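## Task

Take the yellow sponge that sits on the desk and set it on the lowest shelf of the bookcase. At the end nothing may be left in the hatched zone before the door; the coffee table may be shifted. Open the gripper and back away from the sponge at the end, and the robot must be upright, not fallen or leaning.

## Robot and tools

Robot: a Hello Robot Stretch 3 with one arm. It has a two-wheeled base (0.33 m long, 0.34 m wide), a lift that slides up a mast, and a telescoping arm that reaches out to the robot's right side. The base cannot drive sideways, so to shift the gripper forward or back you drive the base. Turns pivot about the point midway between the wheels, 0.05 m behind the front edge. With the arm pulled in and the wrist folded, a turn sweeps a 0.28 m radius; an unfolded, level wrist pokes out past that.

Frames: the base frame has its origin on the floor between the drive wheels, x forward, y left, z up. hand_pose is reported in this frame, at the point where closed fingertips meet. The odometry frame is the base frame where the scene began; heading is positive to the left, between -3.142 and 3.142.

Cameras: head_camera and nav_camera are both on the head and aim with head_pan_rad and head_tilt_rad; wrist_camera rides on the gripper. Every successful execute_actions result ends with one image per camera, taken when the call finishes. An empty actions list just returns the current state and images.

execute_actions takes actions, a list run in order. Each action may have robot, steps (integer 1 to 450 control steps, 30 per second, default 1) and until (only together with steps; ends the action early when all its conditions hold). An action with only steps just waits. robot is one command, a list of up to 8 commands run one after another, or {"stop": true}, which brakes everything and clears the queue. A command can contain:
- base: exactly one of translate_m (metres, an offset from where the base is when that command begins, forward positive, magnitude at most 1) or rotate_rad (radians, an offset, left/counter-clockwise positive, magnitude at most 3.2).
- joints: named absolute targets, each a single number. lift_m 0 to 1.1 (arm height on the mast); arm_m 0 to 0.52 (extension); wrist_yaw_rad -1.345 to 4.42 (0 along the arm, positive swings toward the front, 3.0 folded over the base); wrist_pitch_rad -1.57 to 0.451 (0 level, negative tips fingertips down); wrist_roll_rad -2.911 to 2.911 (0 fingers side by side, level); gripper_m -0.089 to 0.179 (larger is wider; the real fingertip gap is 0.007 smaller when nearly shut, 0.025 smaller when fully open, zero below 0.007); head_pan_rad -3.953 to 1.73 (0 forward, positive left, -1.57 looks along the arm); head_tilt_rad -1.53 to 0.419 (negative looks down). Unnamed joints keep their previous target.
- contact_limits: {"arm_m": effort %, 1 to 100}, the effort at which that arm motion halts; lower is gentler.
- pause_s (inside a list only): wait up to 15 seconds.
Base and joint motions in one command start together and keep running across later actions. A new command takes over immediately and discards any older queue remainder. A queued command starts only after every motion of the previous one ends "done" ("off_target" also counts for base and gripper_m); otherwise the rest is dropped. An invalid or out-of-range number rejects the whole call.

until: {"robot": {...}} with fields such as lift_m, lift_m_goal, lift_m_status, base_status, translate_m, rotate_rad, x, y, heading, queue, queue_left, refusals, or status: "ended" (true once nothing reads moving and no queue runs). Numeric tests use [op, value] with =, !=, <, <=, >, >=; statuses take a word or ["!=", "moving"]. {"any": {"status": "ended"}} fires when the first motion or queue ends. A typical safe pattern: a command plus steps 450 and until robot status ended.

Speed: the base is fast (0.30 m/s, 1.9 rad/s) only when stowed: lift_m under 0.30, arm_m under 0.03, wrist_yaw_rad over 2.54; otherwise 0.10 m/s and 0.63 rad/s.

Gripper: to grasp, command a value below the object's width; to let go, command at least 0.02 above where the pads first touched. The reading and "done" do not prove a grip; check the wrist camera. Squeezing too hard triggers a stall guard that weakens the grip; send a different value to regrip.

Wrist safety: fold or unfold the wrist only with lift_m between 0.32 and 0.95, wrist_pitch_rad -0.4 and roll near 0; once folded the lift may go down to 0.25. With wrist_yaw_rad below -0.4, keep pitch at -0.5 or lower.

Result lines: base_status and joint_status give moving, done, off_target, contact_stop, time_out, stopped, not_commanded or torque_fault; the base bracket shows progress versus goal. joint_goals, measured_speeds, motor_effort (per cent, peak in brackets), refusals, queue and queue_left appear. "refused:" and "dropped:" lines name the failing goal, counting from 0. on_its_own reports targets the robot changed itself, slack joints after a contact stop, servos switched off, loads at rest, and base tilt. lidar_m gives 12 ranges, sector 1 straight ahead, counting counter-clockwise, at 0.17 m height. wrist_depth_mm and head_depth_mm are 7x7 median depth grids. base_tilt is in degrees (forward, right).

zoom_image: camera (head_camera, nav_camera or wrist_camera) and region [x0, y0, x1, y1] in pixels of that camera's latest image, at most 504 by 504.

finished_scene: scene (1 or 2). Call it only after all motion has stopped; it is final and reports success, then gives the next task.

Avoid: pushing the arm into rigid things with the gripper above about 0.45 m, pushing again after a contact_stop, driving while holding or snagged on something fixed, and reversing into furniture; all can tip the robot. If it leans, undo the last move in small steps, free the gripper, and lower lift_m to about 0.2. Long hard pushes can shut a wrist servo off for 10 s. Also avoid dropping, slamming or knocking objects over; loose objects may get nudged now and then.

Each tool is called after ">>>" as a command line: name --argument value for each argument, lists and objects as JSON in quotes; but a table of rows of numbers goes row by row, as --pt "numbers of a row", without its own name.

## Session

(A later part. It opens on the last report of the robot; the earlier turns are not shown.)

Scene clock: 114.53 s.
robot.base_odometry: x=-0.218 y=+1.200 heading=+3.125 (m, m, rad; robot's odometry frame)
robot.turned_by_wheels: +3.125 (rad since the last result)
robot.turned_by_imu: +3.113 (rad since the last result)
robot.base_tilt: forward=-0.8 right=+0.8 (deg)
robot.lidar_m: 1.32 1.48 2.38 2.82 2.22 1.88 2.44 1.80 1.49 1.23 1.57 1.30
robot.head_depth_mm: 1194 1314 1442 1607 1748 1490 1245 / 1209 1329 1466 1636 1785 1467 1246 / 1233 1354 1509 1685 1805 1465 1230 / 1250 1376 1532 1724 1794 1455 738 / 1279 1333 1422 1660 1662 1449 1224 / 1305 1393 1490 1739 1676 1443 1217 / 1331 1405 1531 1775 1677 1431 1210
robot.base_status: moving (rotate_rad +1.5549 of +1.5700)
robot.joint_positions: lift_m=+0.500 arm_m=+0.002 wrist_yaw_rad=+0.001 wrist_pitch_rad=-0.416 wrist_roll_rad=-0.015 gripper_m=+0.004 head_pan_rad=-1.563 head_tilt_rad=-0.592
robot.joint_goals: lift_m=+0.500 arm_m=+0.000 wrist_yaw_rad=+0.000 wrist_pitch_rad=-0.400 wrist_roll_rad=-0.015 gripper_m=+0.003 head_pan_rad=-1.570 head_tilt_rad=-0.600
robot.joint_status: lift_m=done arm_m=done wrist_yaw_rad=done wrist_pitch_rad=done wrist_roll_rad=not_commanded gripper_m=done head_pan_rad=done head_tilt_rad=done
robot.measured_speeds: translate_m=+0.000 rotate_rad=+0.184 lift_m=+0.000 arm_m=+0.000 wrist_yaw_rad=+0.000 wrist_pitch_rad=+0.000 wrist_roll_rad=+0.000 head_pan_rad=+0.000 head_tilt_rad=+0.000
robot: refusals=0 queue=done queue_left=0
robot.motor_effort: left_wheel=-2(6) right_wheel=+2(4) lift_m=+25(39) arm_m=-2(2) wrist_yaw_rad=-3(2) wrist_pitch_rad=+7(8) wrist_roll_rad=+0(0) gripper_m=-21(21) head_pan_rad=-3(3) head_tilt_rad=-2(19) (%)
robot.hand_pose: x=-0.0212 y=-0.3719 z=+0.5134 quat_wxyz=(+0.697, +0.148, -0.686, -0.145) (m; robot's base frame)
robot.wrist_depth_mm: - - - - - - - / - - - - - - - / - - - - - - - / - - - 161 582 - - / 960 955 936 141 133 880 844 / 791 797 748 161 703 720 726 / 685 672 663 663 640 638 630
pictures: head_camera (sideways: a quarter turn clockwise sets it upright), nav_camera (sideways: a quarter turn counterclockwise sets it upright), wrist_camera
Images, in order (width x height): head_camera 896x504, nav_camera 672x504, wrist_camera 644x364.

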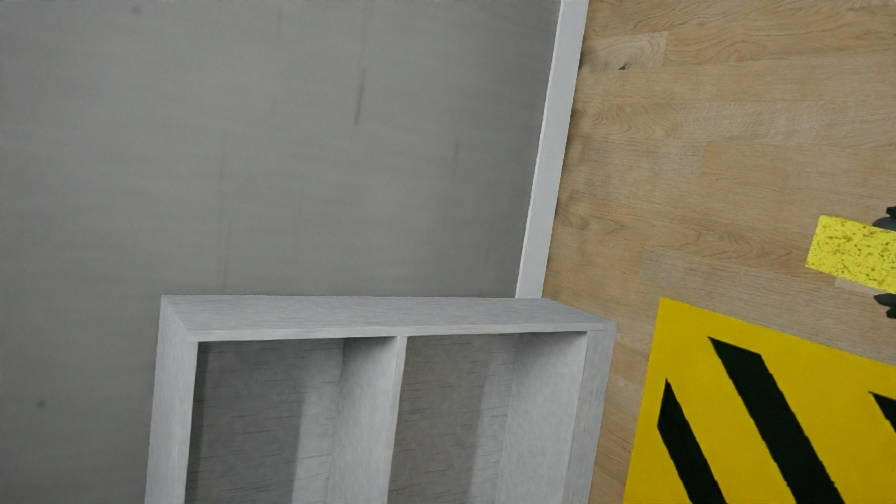

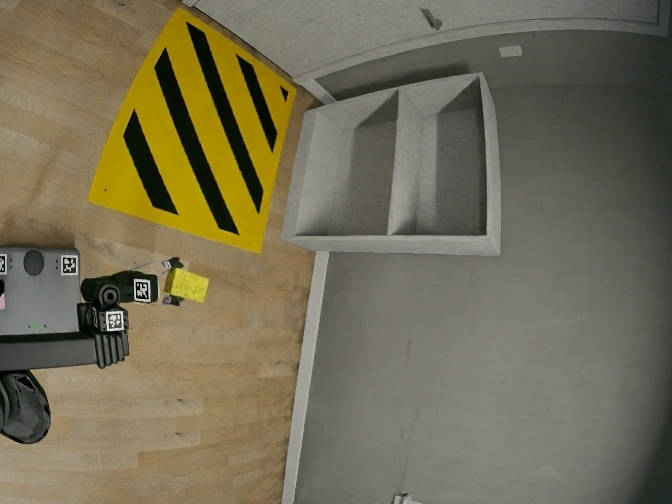

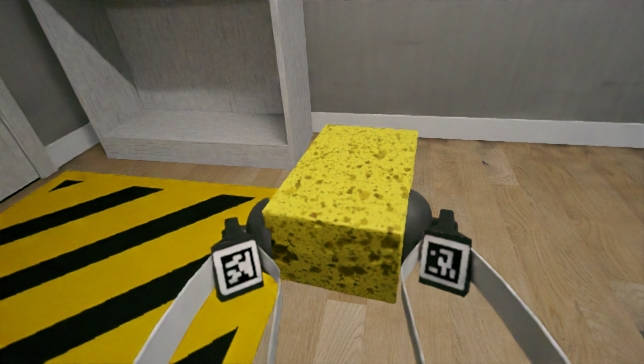

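>>> execute_actions --actions '[{"robot":[{"base":{"rotate_rad":-0.4},"joints":{"lift_m":0.25}},{"base":{"translate_m":0.5}},{"base":{"rotate_rad":0.4}},{"joints":{"arm_m":0.3}}],"steps":450,"until":{"robot":{"status":"ended"}}}]'

Scene clock: 133.17 s.
robot.base_odometry: x=-0.678 y=+1.395 heading=+3.140 (m, m, rad; robot's odometry frame)
robot.turned_by_wheels: +0.015 (rad since the last result)
robot.turned_by_imu: +0.009 (rad since the last result)
robot.base_tilt: forward=-1.0 right=-0.8 (deg)
robot.lidar_m: 0.83 0.94 1.54 3.00 3.52 2.37 2.92 1.67 1.08 1.34 0.98 0.81
robot.head_depth_mm: 1117 1190 1308 1510 1680 1491 1251 / 1136 1199 1314 1324 1642 1476 1244 / 1156 1227 1357 1380 1618 1470 1264 / 1173 1255 1371 1543 1657 1460 - / 1201 1266 1399 1578 1656 1447 1224 / 1226 1305 1415 1607 1636 1434 1218 / 1251 1220 1288 1459 1640 1433 1204
robot.base_status: done (rotate_rad +0.3999 of +0.4000)
robot.joint_positions: lift_m=+0.250 arm_m=+0.300 wrist_yaw_rad=+0.001 wrist_pitch_rad=-0.416 wrist_roll_rad=-0.015 gripper_m=+0.004 head_pan_rad=-1.563 head_tilt_rad=-0.592
robot.joint_goals: lift_m=+0.250 arm_m=+0.300 wrist_yaw_rad=+0.000 wrist_pitch_rad=-0.400 wrist_roll_rad=-0.015 gripper_m=+0.003 head_pan_rad=-1.570 head_tilt_rad=-0.600
robot.joint_status: lift_m=done arm_m=done wrist_yaw_rad=done wrist_pitch_rad=done wrist_roll_rad=not_commanded gripper_m=done head_pan_rad=done head_tilt_rad=done
robot.measured_speeds: translate_m=+0.000 rotate_rad=+0.000 lift_m=+0.000 arm_m=+0.000 wrist_yaw_rad=+0.000 wrist_pitch_rad=+0.000 wrist_roll_rad=+0.000 head_pan_rad=+0.000 head_tilt_rad=+0.000
robot: refusals=0 queue=done queue_left=0
robot.motor_effort: left_wheel=-1(7) right_wheel=+1(5) lift_m=+25(27) arm_m=+3(3) wrist_yaw_rad=-3(2) wrist_pitch_rad=+8(8) wrist_roll_rad=+1(1) gripper_m=-21(21) head_pan_rad=-3(3) head_tilt_rad=-2(2) (%)
robot.hand_pose: x=-0.0212 y=-0.6693 z=+0.2633 quat_wxyz=(+0.697, +0.148, -0.686, -0.145) (m; robot's base frame)
robot.wrist_depth_mm: 693 702 809 748 719 661 685 / 708 744 859 825 775 636 755 / 725 742 690 642 602 597 773 / 676 700 688 161 380 601 611 / 577 562 560 141 133 520 509 / 478 473 443 161 419 434 428 / 409 406 395 388 382 381 373
pictures: head_camera (sideways: a quarter turn clockwise sets it upright), nav_camera (sideways: a quarter turn counterclockwise sets it upright), wrist_camera
Images, in order (width x height): head_camera 896x504, nav_camera 672x504, wrist_camera 644x364.

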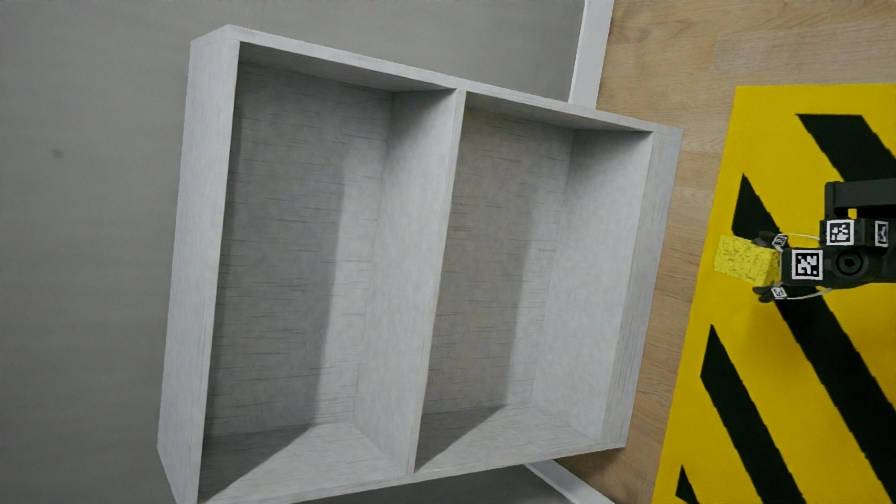

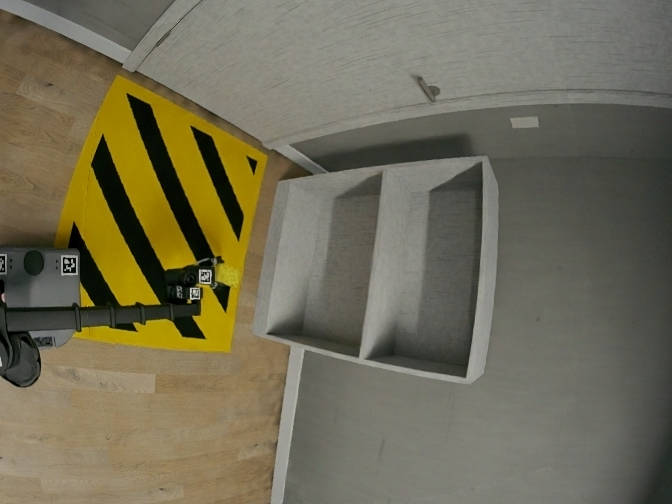

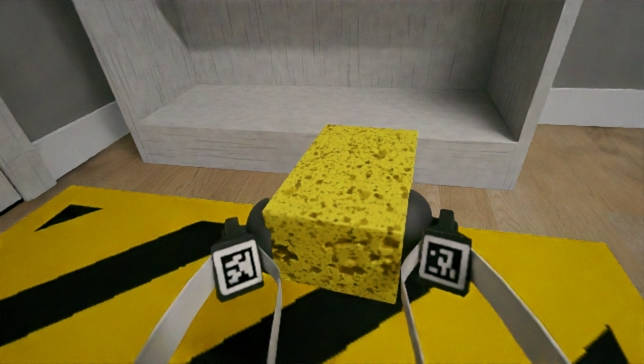

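>>> execute_actions --actions '[{"robot":{"joints":{"arm_m":0.52,"wrist_pitch_rad":-0.1,"lift_m":0.2}},"steps":450,"until":{"robot":{"status":"ended"}}}]'

Scene clock: 138.23 s.
robot.base_odometry: x=-0.678 y=+1.395 heading=+3.140 (m, m, rad; robot's odometry frame)
robot.turned_by_wheels: +0.000 (rad since the last result)
robot.turned_by_imu: -0.001 (rad since the last result)
robot.base_tilt: forward=-1.0 right=-0.8 (deg)
robot.lidar_m: 0.83 0.94 1.53 3.02 3.51 2.37 2.93 1.68 1.09 1.34 0.98 0.81
robot.head_depth_mm: 1121 1190 1311 1507 1667 1502 1246 / 1134 1192 1303 1322 1633 1471 1242 / 1164 1228 1347 1372 1623 1466 1227 / 1178 1246 1384 1543 1648 1514 1226 / 1209 1264 1404 1599 1648 1455 1219 / 1227 1307 1427 1609 1626 1436 1211 / 1251 1216 1284 1459 1650 1444 1214
robot.base_status: done (rotate_rad +0.3999 of +0.4000)
robot.joint_positions: lift_m=+0.200 arm_m=+0.520 wrist_yaw_rad=+0.001 wrist_pitch_rad=-0.123 wrist_roll_rad=-0.015 gripper_m=+0.004 head_pan_rad=-1.563 head_tilt_rad=-0.592
robot.joint_goals: lift_m=+0.200 arm_m=+0.520 wrist_yaw_rad=+0.000 wrist_pitch_rad=-0.100 wrist_roll_rad=-0.015 gripper_m=+0.003 head_pan_rad=-1.570 head_tilt_rad=-0.600
robot.joint_status: lift_m=done arm_m=done wrist_yaw_rad=done wrist_pitch_rad=done wrist_roll_rad=not_commanded gripper_m=done head_pan_rad=done head_tilt_rad=done
robot.measured_speeds: translate_m=+0.000 rotate_rad=+0.000 lift_m=+0.000 arm_m=+0.000 wrist_yaw_rad=+0.000 wrist_pitch_rad=+0.000 wrist_roll_rad=+0.000 head_pan_rad=+0.000 head_tilt_rad=+0.000
robot: refusals=0 queue=done queue_left=0
robot.motor_effort: left_wheel=-1(2) right_wheel=+2(2) lift_m=+25(21) arm_m=+3(4) wrist_yaw_rad=-2(2) wrist_pitch_rad=+11(11) wrist_roll_rad=+0(0) gripper_m=-20(21) head_pan_rad=-3(4) head_tilt_rad=-2(2) (%)
robot.hand_pose: x=-0.0211 y=-0.9160 z=+0.2837 quat_wxyz=(+0.711, +0.044, -0.700, -0.043) (m; robot's base frame)
robot.wrist_depth_mm: 487 608 592 558 519 496 428 / 483 640 618 585 547 512 424 / 488 647 659 602 563 546 420 / 498 654 697 161 377 571 417 / 518 580 596 141 133 528 414 / 559 481 446 161 384 397 374 / 487 481 455 430 397 372 344
pictures: head_camera (sideways: a quarter turn clockwise sets it upright), nav_camera (sideways: a quarter turn counterclockwise sets it upright), wrist_camera
Images, in order (width x height): head_camera 896x504, nav_camera 672x504, wrist_camera 644x364.

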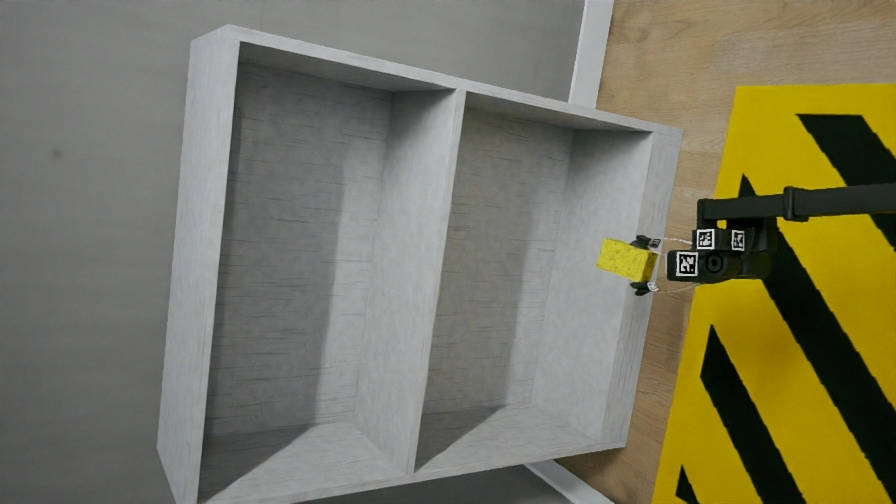

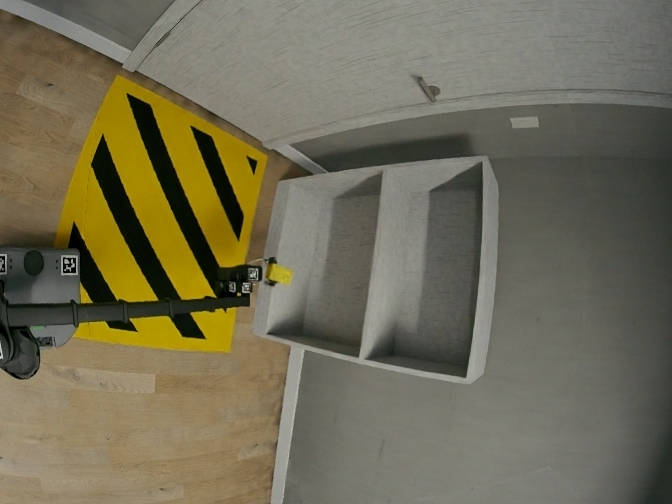

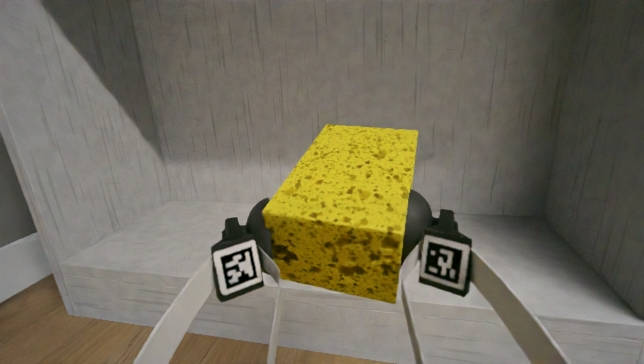

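>>> execute_actions --actions '[{"robot":[{"joints":{"arm_m":0.1,"lift_m":0.07}},{"base":{"rotate_rad":0.6}},{"base":{"translate_m":-0.55}},{"base":{"rotate_rad":-0.6}},{"base":{"translate_m":0.45}},{"joints":{"arm_m":0.52}}],"steps":450,"until":{"robot":{"status":"ended"}}},{"steps":450,"until":{"robot":{"status":"ended"}}}]'

Scene clock: 167.70 s.
robot.base_odometry: x=-0.673 y=+1.706 heading=+3.140 (m, m, rad; robot's odometry frame)
robot.turned_by_wheels: +0.000 (rad since the last result)
robot.turned_by_imu: -0.008 (rad since the last result)
robot.base_tilt: forward=-1.0 right=-0.8 (deg)
robot.lidar_m: 0.76 0.88 1.43 3.30 2.90 2.52 2.45 1.32 0.80 1.04 0.91 0.76
robot.head_depth_mm: 869 936 897 1004 1028 1448 1244 / 884 944 1014 1107 1133 1297 1231 / 904 965 1039 1122 1324 1348 1237 / 918 976 1058 1138 1361 1350 1192 / 941 996 1085 1152 1401 1336 1225 / 955 1015 1109 1157 1437 1344 1214 / 975 1017 1106 1106 1283 1342 1217
robot.base_status: done (translate_m +0.4500 of +0.4500)
robot.joint_positions: lift_m=+0.070 arm_m=+0.520 wrist_yaw_rad=+0.001 wrist_pitch_rad=-0.122 wrist_roll_rad=-0.015 gripper_m=+0.004 head_pan_rad=-1.563 head_tilt_rad=-0.593
robot.joint_goals: lift_m=+0.070 arm_m=+0.520 wrist_yaw_rad=+0.000 wrist_pitch_rad=-0.100 wrist_roll_rad=-0.015 gripper_m=+0.003 head_pan_rad=-1.570 head_tilt_rad=-0.600
robot.joint_status: lift_m=done arm_m=done wrist_yaw_rad=done wrist_pitch_rad=done wrist_roll_rad=not_commanded gripper_m=done head_pan_rad=done head_tilt_rad=done
robot.measured_speeds: translate_m=+0.000 rotate_rad=+0.000 lift_m=+0.000 arm_m=+0.000 wrist_yaw_rad=+0.000 wrist_pitch_rad=+0.000 wrist_roll_rad=+0.000 head_pan_rad=+0.000 head_tilt_rad=+0.000
robot: refusals=0 queue=done queue_left=0
robot.motor_effort: left_wheel=+3(5) right_wheel=-2(6) lift_m=+26(24) arm_m=+2(3) wrist_yaw_rad=-1(2) wrist_pitch_rad=+10(10) wrist_roll_rad=+0(1) gripper_m=-22(21) head_pan_rad=-3(2) head_tilt_rad=-2(2) (%)
robot.hand_pose: x=-0.0212 y=-0.9161 z=+0.1538 quat_wxyz=(+0.711, +0.044, -0.700, -0.043) (m; robot's base frame)
robot.wrist_depth_mm: 328 308 285 269 256 242 229 / 347 324 303 284 268 252 240 / 371 345 318 294 275 265 249 / 390 365 339 161 228 276 262 / 299 290 292 140 132 258 250 / 218 214 197 162 183 195 191 / 173 171 166 164 161 158 156
pictures: head_camera (sideways: a quarter turn clockwise sets it upright), nav_camera (sideways: a quarter turn counterclockwise sets it upright), wrist_camera
Images, in order (width x height): head_camera 896x504, nav_camera 672x504, wrist_camera 644x364.

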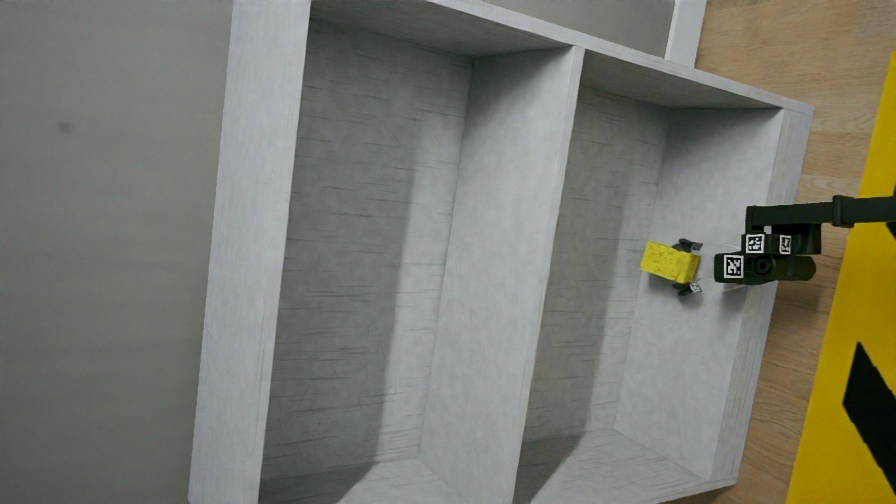

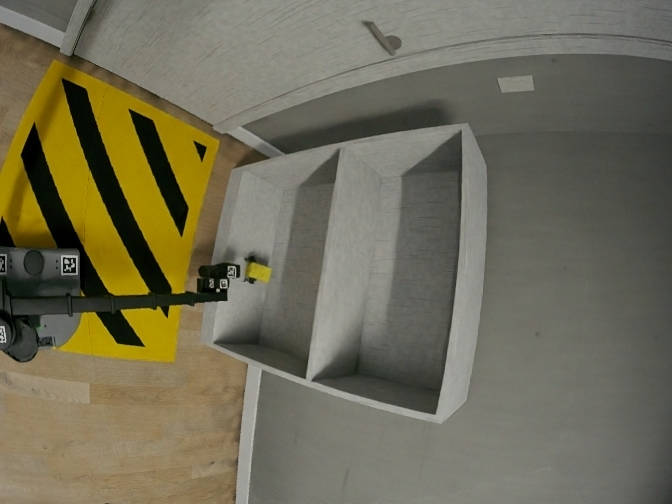

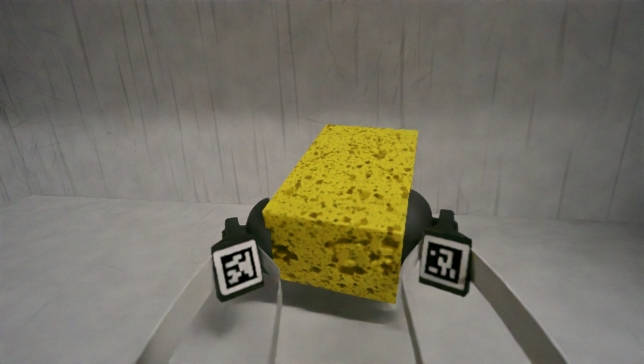

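Inside. Release, retract, leave the hatch.

>>> execute_actions --actions '[{"robot":[{"joints":{"gripper_m":0.15}},{"joints":{"arm_m":0.0}},{"base":{"translate_m":-1.0}}],"steps":450,"until":{"robot":{"status":"ended"}}},{"steps":300,"until":{"robot":{"status":"ended"}}}]'

Scene clock: 177.50 s.
robot.base_odometry: x=-0.673 y=+1.706 heading=+3.140 (m, m, rad; robot's odometry frame)
robot.turned_by_wheels: +0.000 (rad since the last result)
robot.turned_by_imu: -0.003 (rad since the last result)
robot.base_tilt: forward=-1.1 right=-0.8 (deg)
robot.lidar_m: 0.76 0.87 1.43 3.32 2.91 2.52 2.46 1.31 0.80 1.07 0.91 0.76
robot.head_depth_mm: 874 940 896 1008 1030 1454 1245 / 888 942 1018 1102 1137 1297 1224 / 907 967 1042 1122 1325 1358 1235 / 920 984 1052 1136 1363 1327 1231 / 938 996 1079 1161 1412 1332 1227 / 953 1013 1109 1167 1434 1335 1222 / 977 1016 1104 1110 1286 1340 1213
robot.base_status: done (translate_m +0.4500 of +0.4500)
robot.joint_positions: lift_m=+0.071 arm_m=+0.048 wrist_yaw_rad=+0.001 wrist_pitch_rad=-0.077 wrist_roll_rad=-0.015 gripper_m=+0.150 head_pan_rad=-1.563 head_tilt_rad=-0.593
robot.joint_goals: lift_m=+0.070 arm_m=+0.048 wrist_yaw_rad=+0.000 wrist_pitch_rad=-0.100 wrist_roll_rad=-0.015 gripper_m=+0.150 head_pan_rad=-1.570 head_tilt_rad=-0.600
robot.joint_status: lift_m=done arm_m=contact_stop wrist_yaw_rad=done wrist_pitch_rad=done wrist_roll_rad=not_commanded gripper_m=done head_pan_rad=done head_tilt_rad=done
robot.measured_speeds: translate_m=+0.000 rotate_rad=+0.000 lift_m=+0.000 arm_m=+0.012 wrist_yaw_rad=+0.000 wrist_pitch_rad=-0.120 wrist_roll_rad=+0.000 head_pan_rad=+0.000 head_tilt_rad=+0.000
robot: refusals=0 queue=dropped queue_left=0
robot.on_its_own: arm_m is slack since a contact_stop, until your next command for it (your +0.000 is given up)
robot.motor_effort: left_wheel=+1(2) right_wheel=-1(1) lift_m=+18(26) arm_m=-6(20) wrist_yaw_rad=-2(1) wrist_pitch_rad=-8(23) wrist_roll_rad=+1(1) gripper_m=-1(85) head_pan_rad=-3(2) head_tilt_rad=-2(3) (%)
robot.hand_pose: x=-0.0213 y=-0.4465 z=+0.1655 quat_wxyz=(+0.712, +0.028, -0.701, -0.027) (m; robot's base frame)
robot.wrist_depth_mm: 643 686 749 708 675 637 450 / 668 696 799 746 698 659 650 / 696 703 821 774 730 664 690 / 708 632 588 543 510 481 698 / 610 623 574 538 505 491 501 / 437 - 415 406 394 370 395 / 339 329 325 321 313 307 302
pictures: head_camera (sideways: a quarter turn clockwise sets it upright), nav_camera (sideways: a quarter turn counterclockwise sets it upright), wrist_camera
ARM HIT: the arm struck its own base hard.
dropped: robot: command 1 of its queue: arm_m: contact_stop
Images, in order (width x height): head_camera 896x504, nav_camera 672x504, wrist_camera 644x364.

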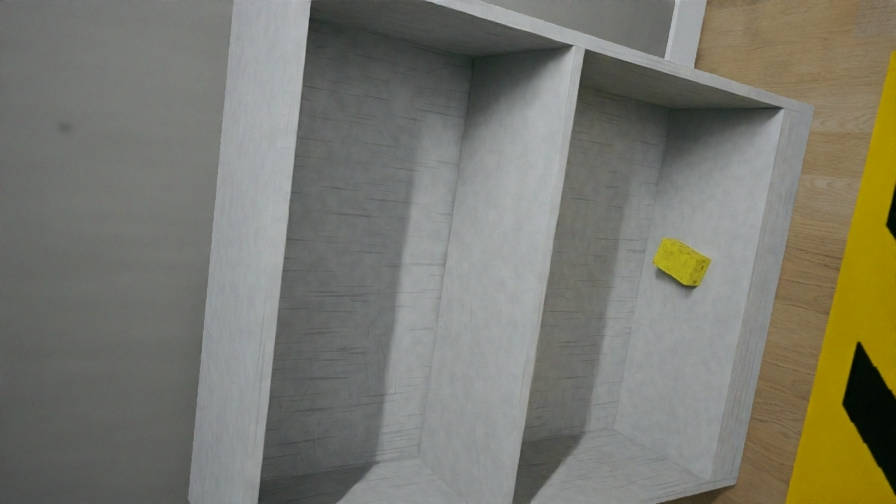

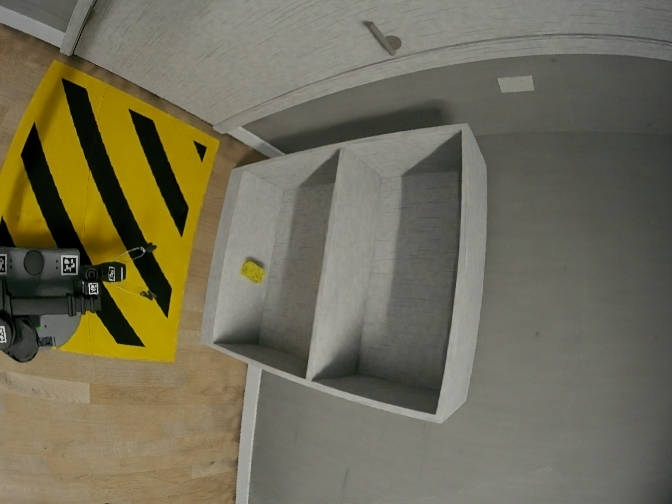

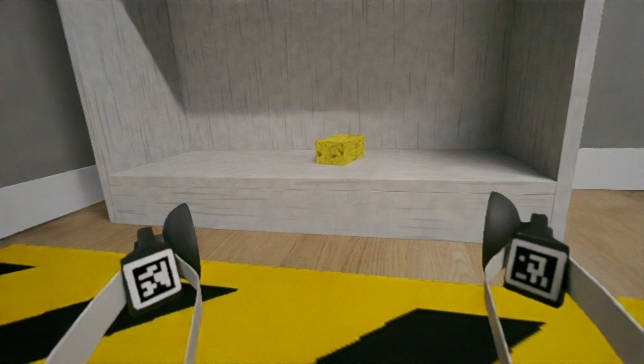

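>>> execute_actions --actions '[{"robot":{"joints":{"arm_m":0.08,"lift_m":0.3},"base":{"translate_m":-1.0}},"steps":450,"until":{"robot":{"status":"ended"}}}]'

>>> finished_scene --scene 1

Scene clock: 191.67 s.
robot.base_odometry: x=+0.327 y=+1.704 heading=+3.140 (m, m, rad; robot's odometry frame)
robot.turned_by_wheels: +0.000 (rad since the last result)
robot.turned_by_imu: -0.001 (rad since the last result)
robot.base_tilt: forward=-1.0 right=-0.8 (deg)
robot.lidar_m: 1.73 1.96 3.23 3.40 1.74 2.02 1.98 1.07 0.89 0.89 0.97 1.53
robot.head_depth_mm: 703 767 847 942 1059 1219 1250 / 716 785 864 968 1098 1274 1242 / 730 798 887 994 1128 1315 1239 / 744 817 908 1021 1164 1359 1228 / 758 834 925 1050 1201 1359 1223 / 774 854 954 1083 1242 1375 1225 / 792 877 978 1113 1283 1418 1208
robot.base_status: done (translate_m -1.0000 of -1.0000)
robot.joint_positions: lift_m=+0.300 arm_m=+0.080 wrist_yaw_rad=+0.001 wrist_pitch_rad=-0.116 wrist_roll_rad=-0.015 gripper_m=+0.150 head_pan_rad=-1.563 head_tilt_rad=-0.593
robot.joint_goals: lift_m=+0.300 arm_m=+0.080 wrist_yaw_rad=+0.000 wrist_pitch_rad=-0.100 wrist_roll_rad=-0.015 gripper_m=+0.150 head_pan_rad=-1.570 head_tilt_rad=-0.600
robot.joint_status: lift_m=done arm_m=done wrist_yaw_rad=done wrist_pitch_rad=done wrist_roll_rad=not_commanded gripper_m=done head_pan_rad=done head_tilt_rad=done
robot.measured_speeds: translate_m=+0.000 rotate_rad=+0.000 lift_m=+0.000 arm_m=+0.000 wrist_yaw_rad=+0.000 wrist_pitch_rad=+0.000 wrist_roll_rad=+0.000 head_pan_rad=+0.000 head_tilt_rad=+0.000
robot: refusals=0 queue=done queue_left=0
robot.motor_effort: left_wheel=+2(3) right_wheel=-1(4) lift_m=+39(39) arm_m=+3(3) wrist_yaw_rad=-1(1) wrist_pitch_rad=+8(8) wrist_roll_rad=+0(0) gripper_m=+1(0) head_pan_rad=-2(3) head_tilt_rad=-2(2) (%)
robot.hand_pose: x=-0.0213 y=-0.4764 z=+0.3848 quat_wxyz=(+0.712, +0.042, -0.700, -0.041) (m; robot's base frame)
robot.wrist_depth_mm: 670 617 580 545 515 481 454 / 695 657 613 567 531 498 470 / 700 703 646 598 565 526 492 / 700 735 680 631 588 550 519 / 706 815 725 663 624 588 536 / 707 - 733 698 649 610 555 / 642 622 615 595 593 581 561
pictures: head_camera (sideways: a quarter turn clockwise sets it upright), nav_camera (sideways: a quarter turn counterclockwise sets it upright), wrist_camera
Images, in order (width x height): head_camera 896x504, nav_camera 672x504, wrist_camera 644x364.

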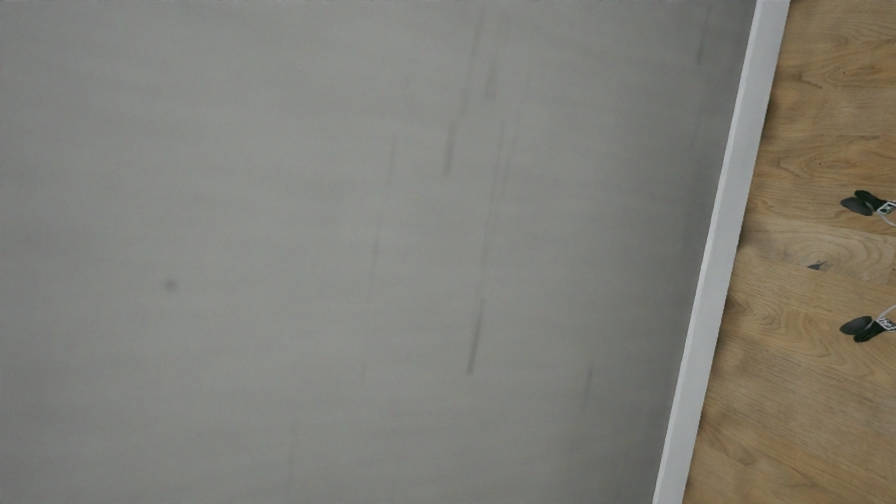

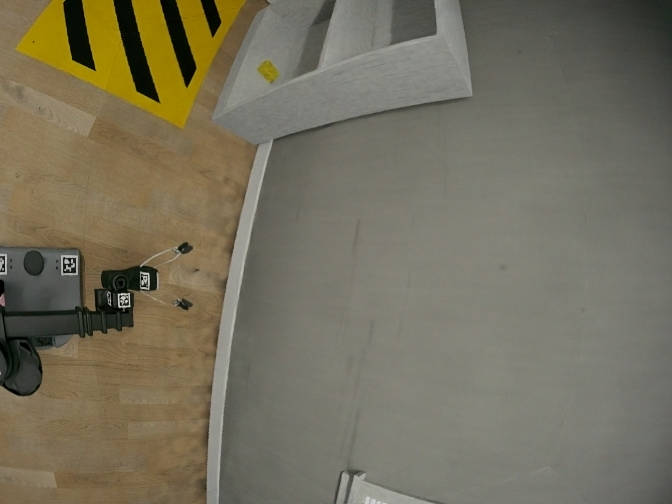

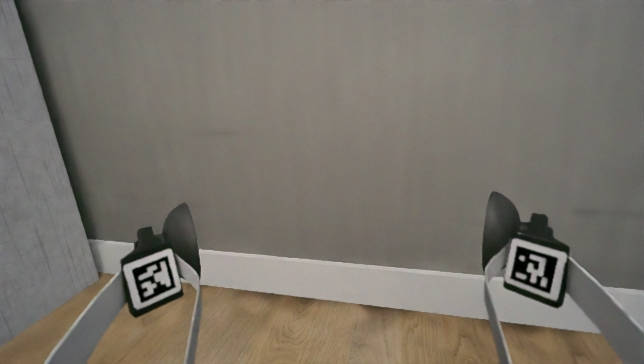

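The scene is finished: the task was done.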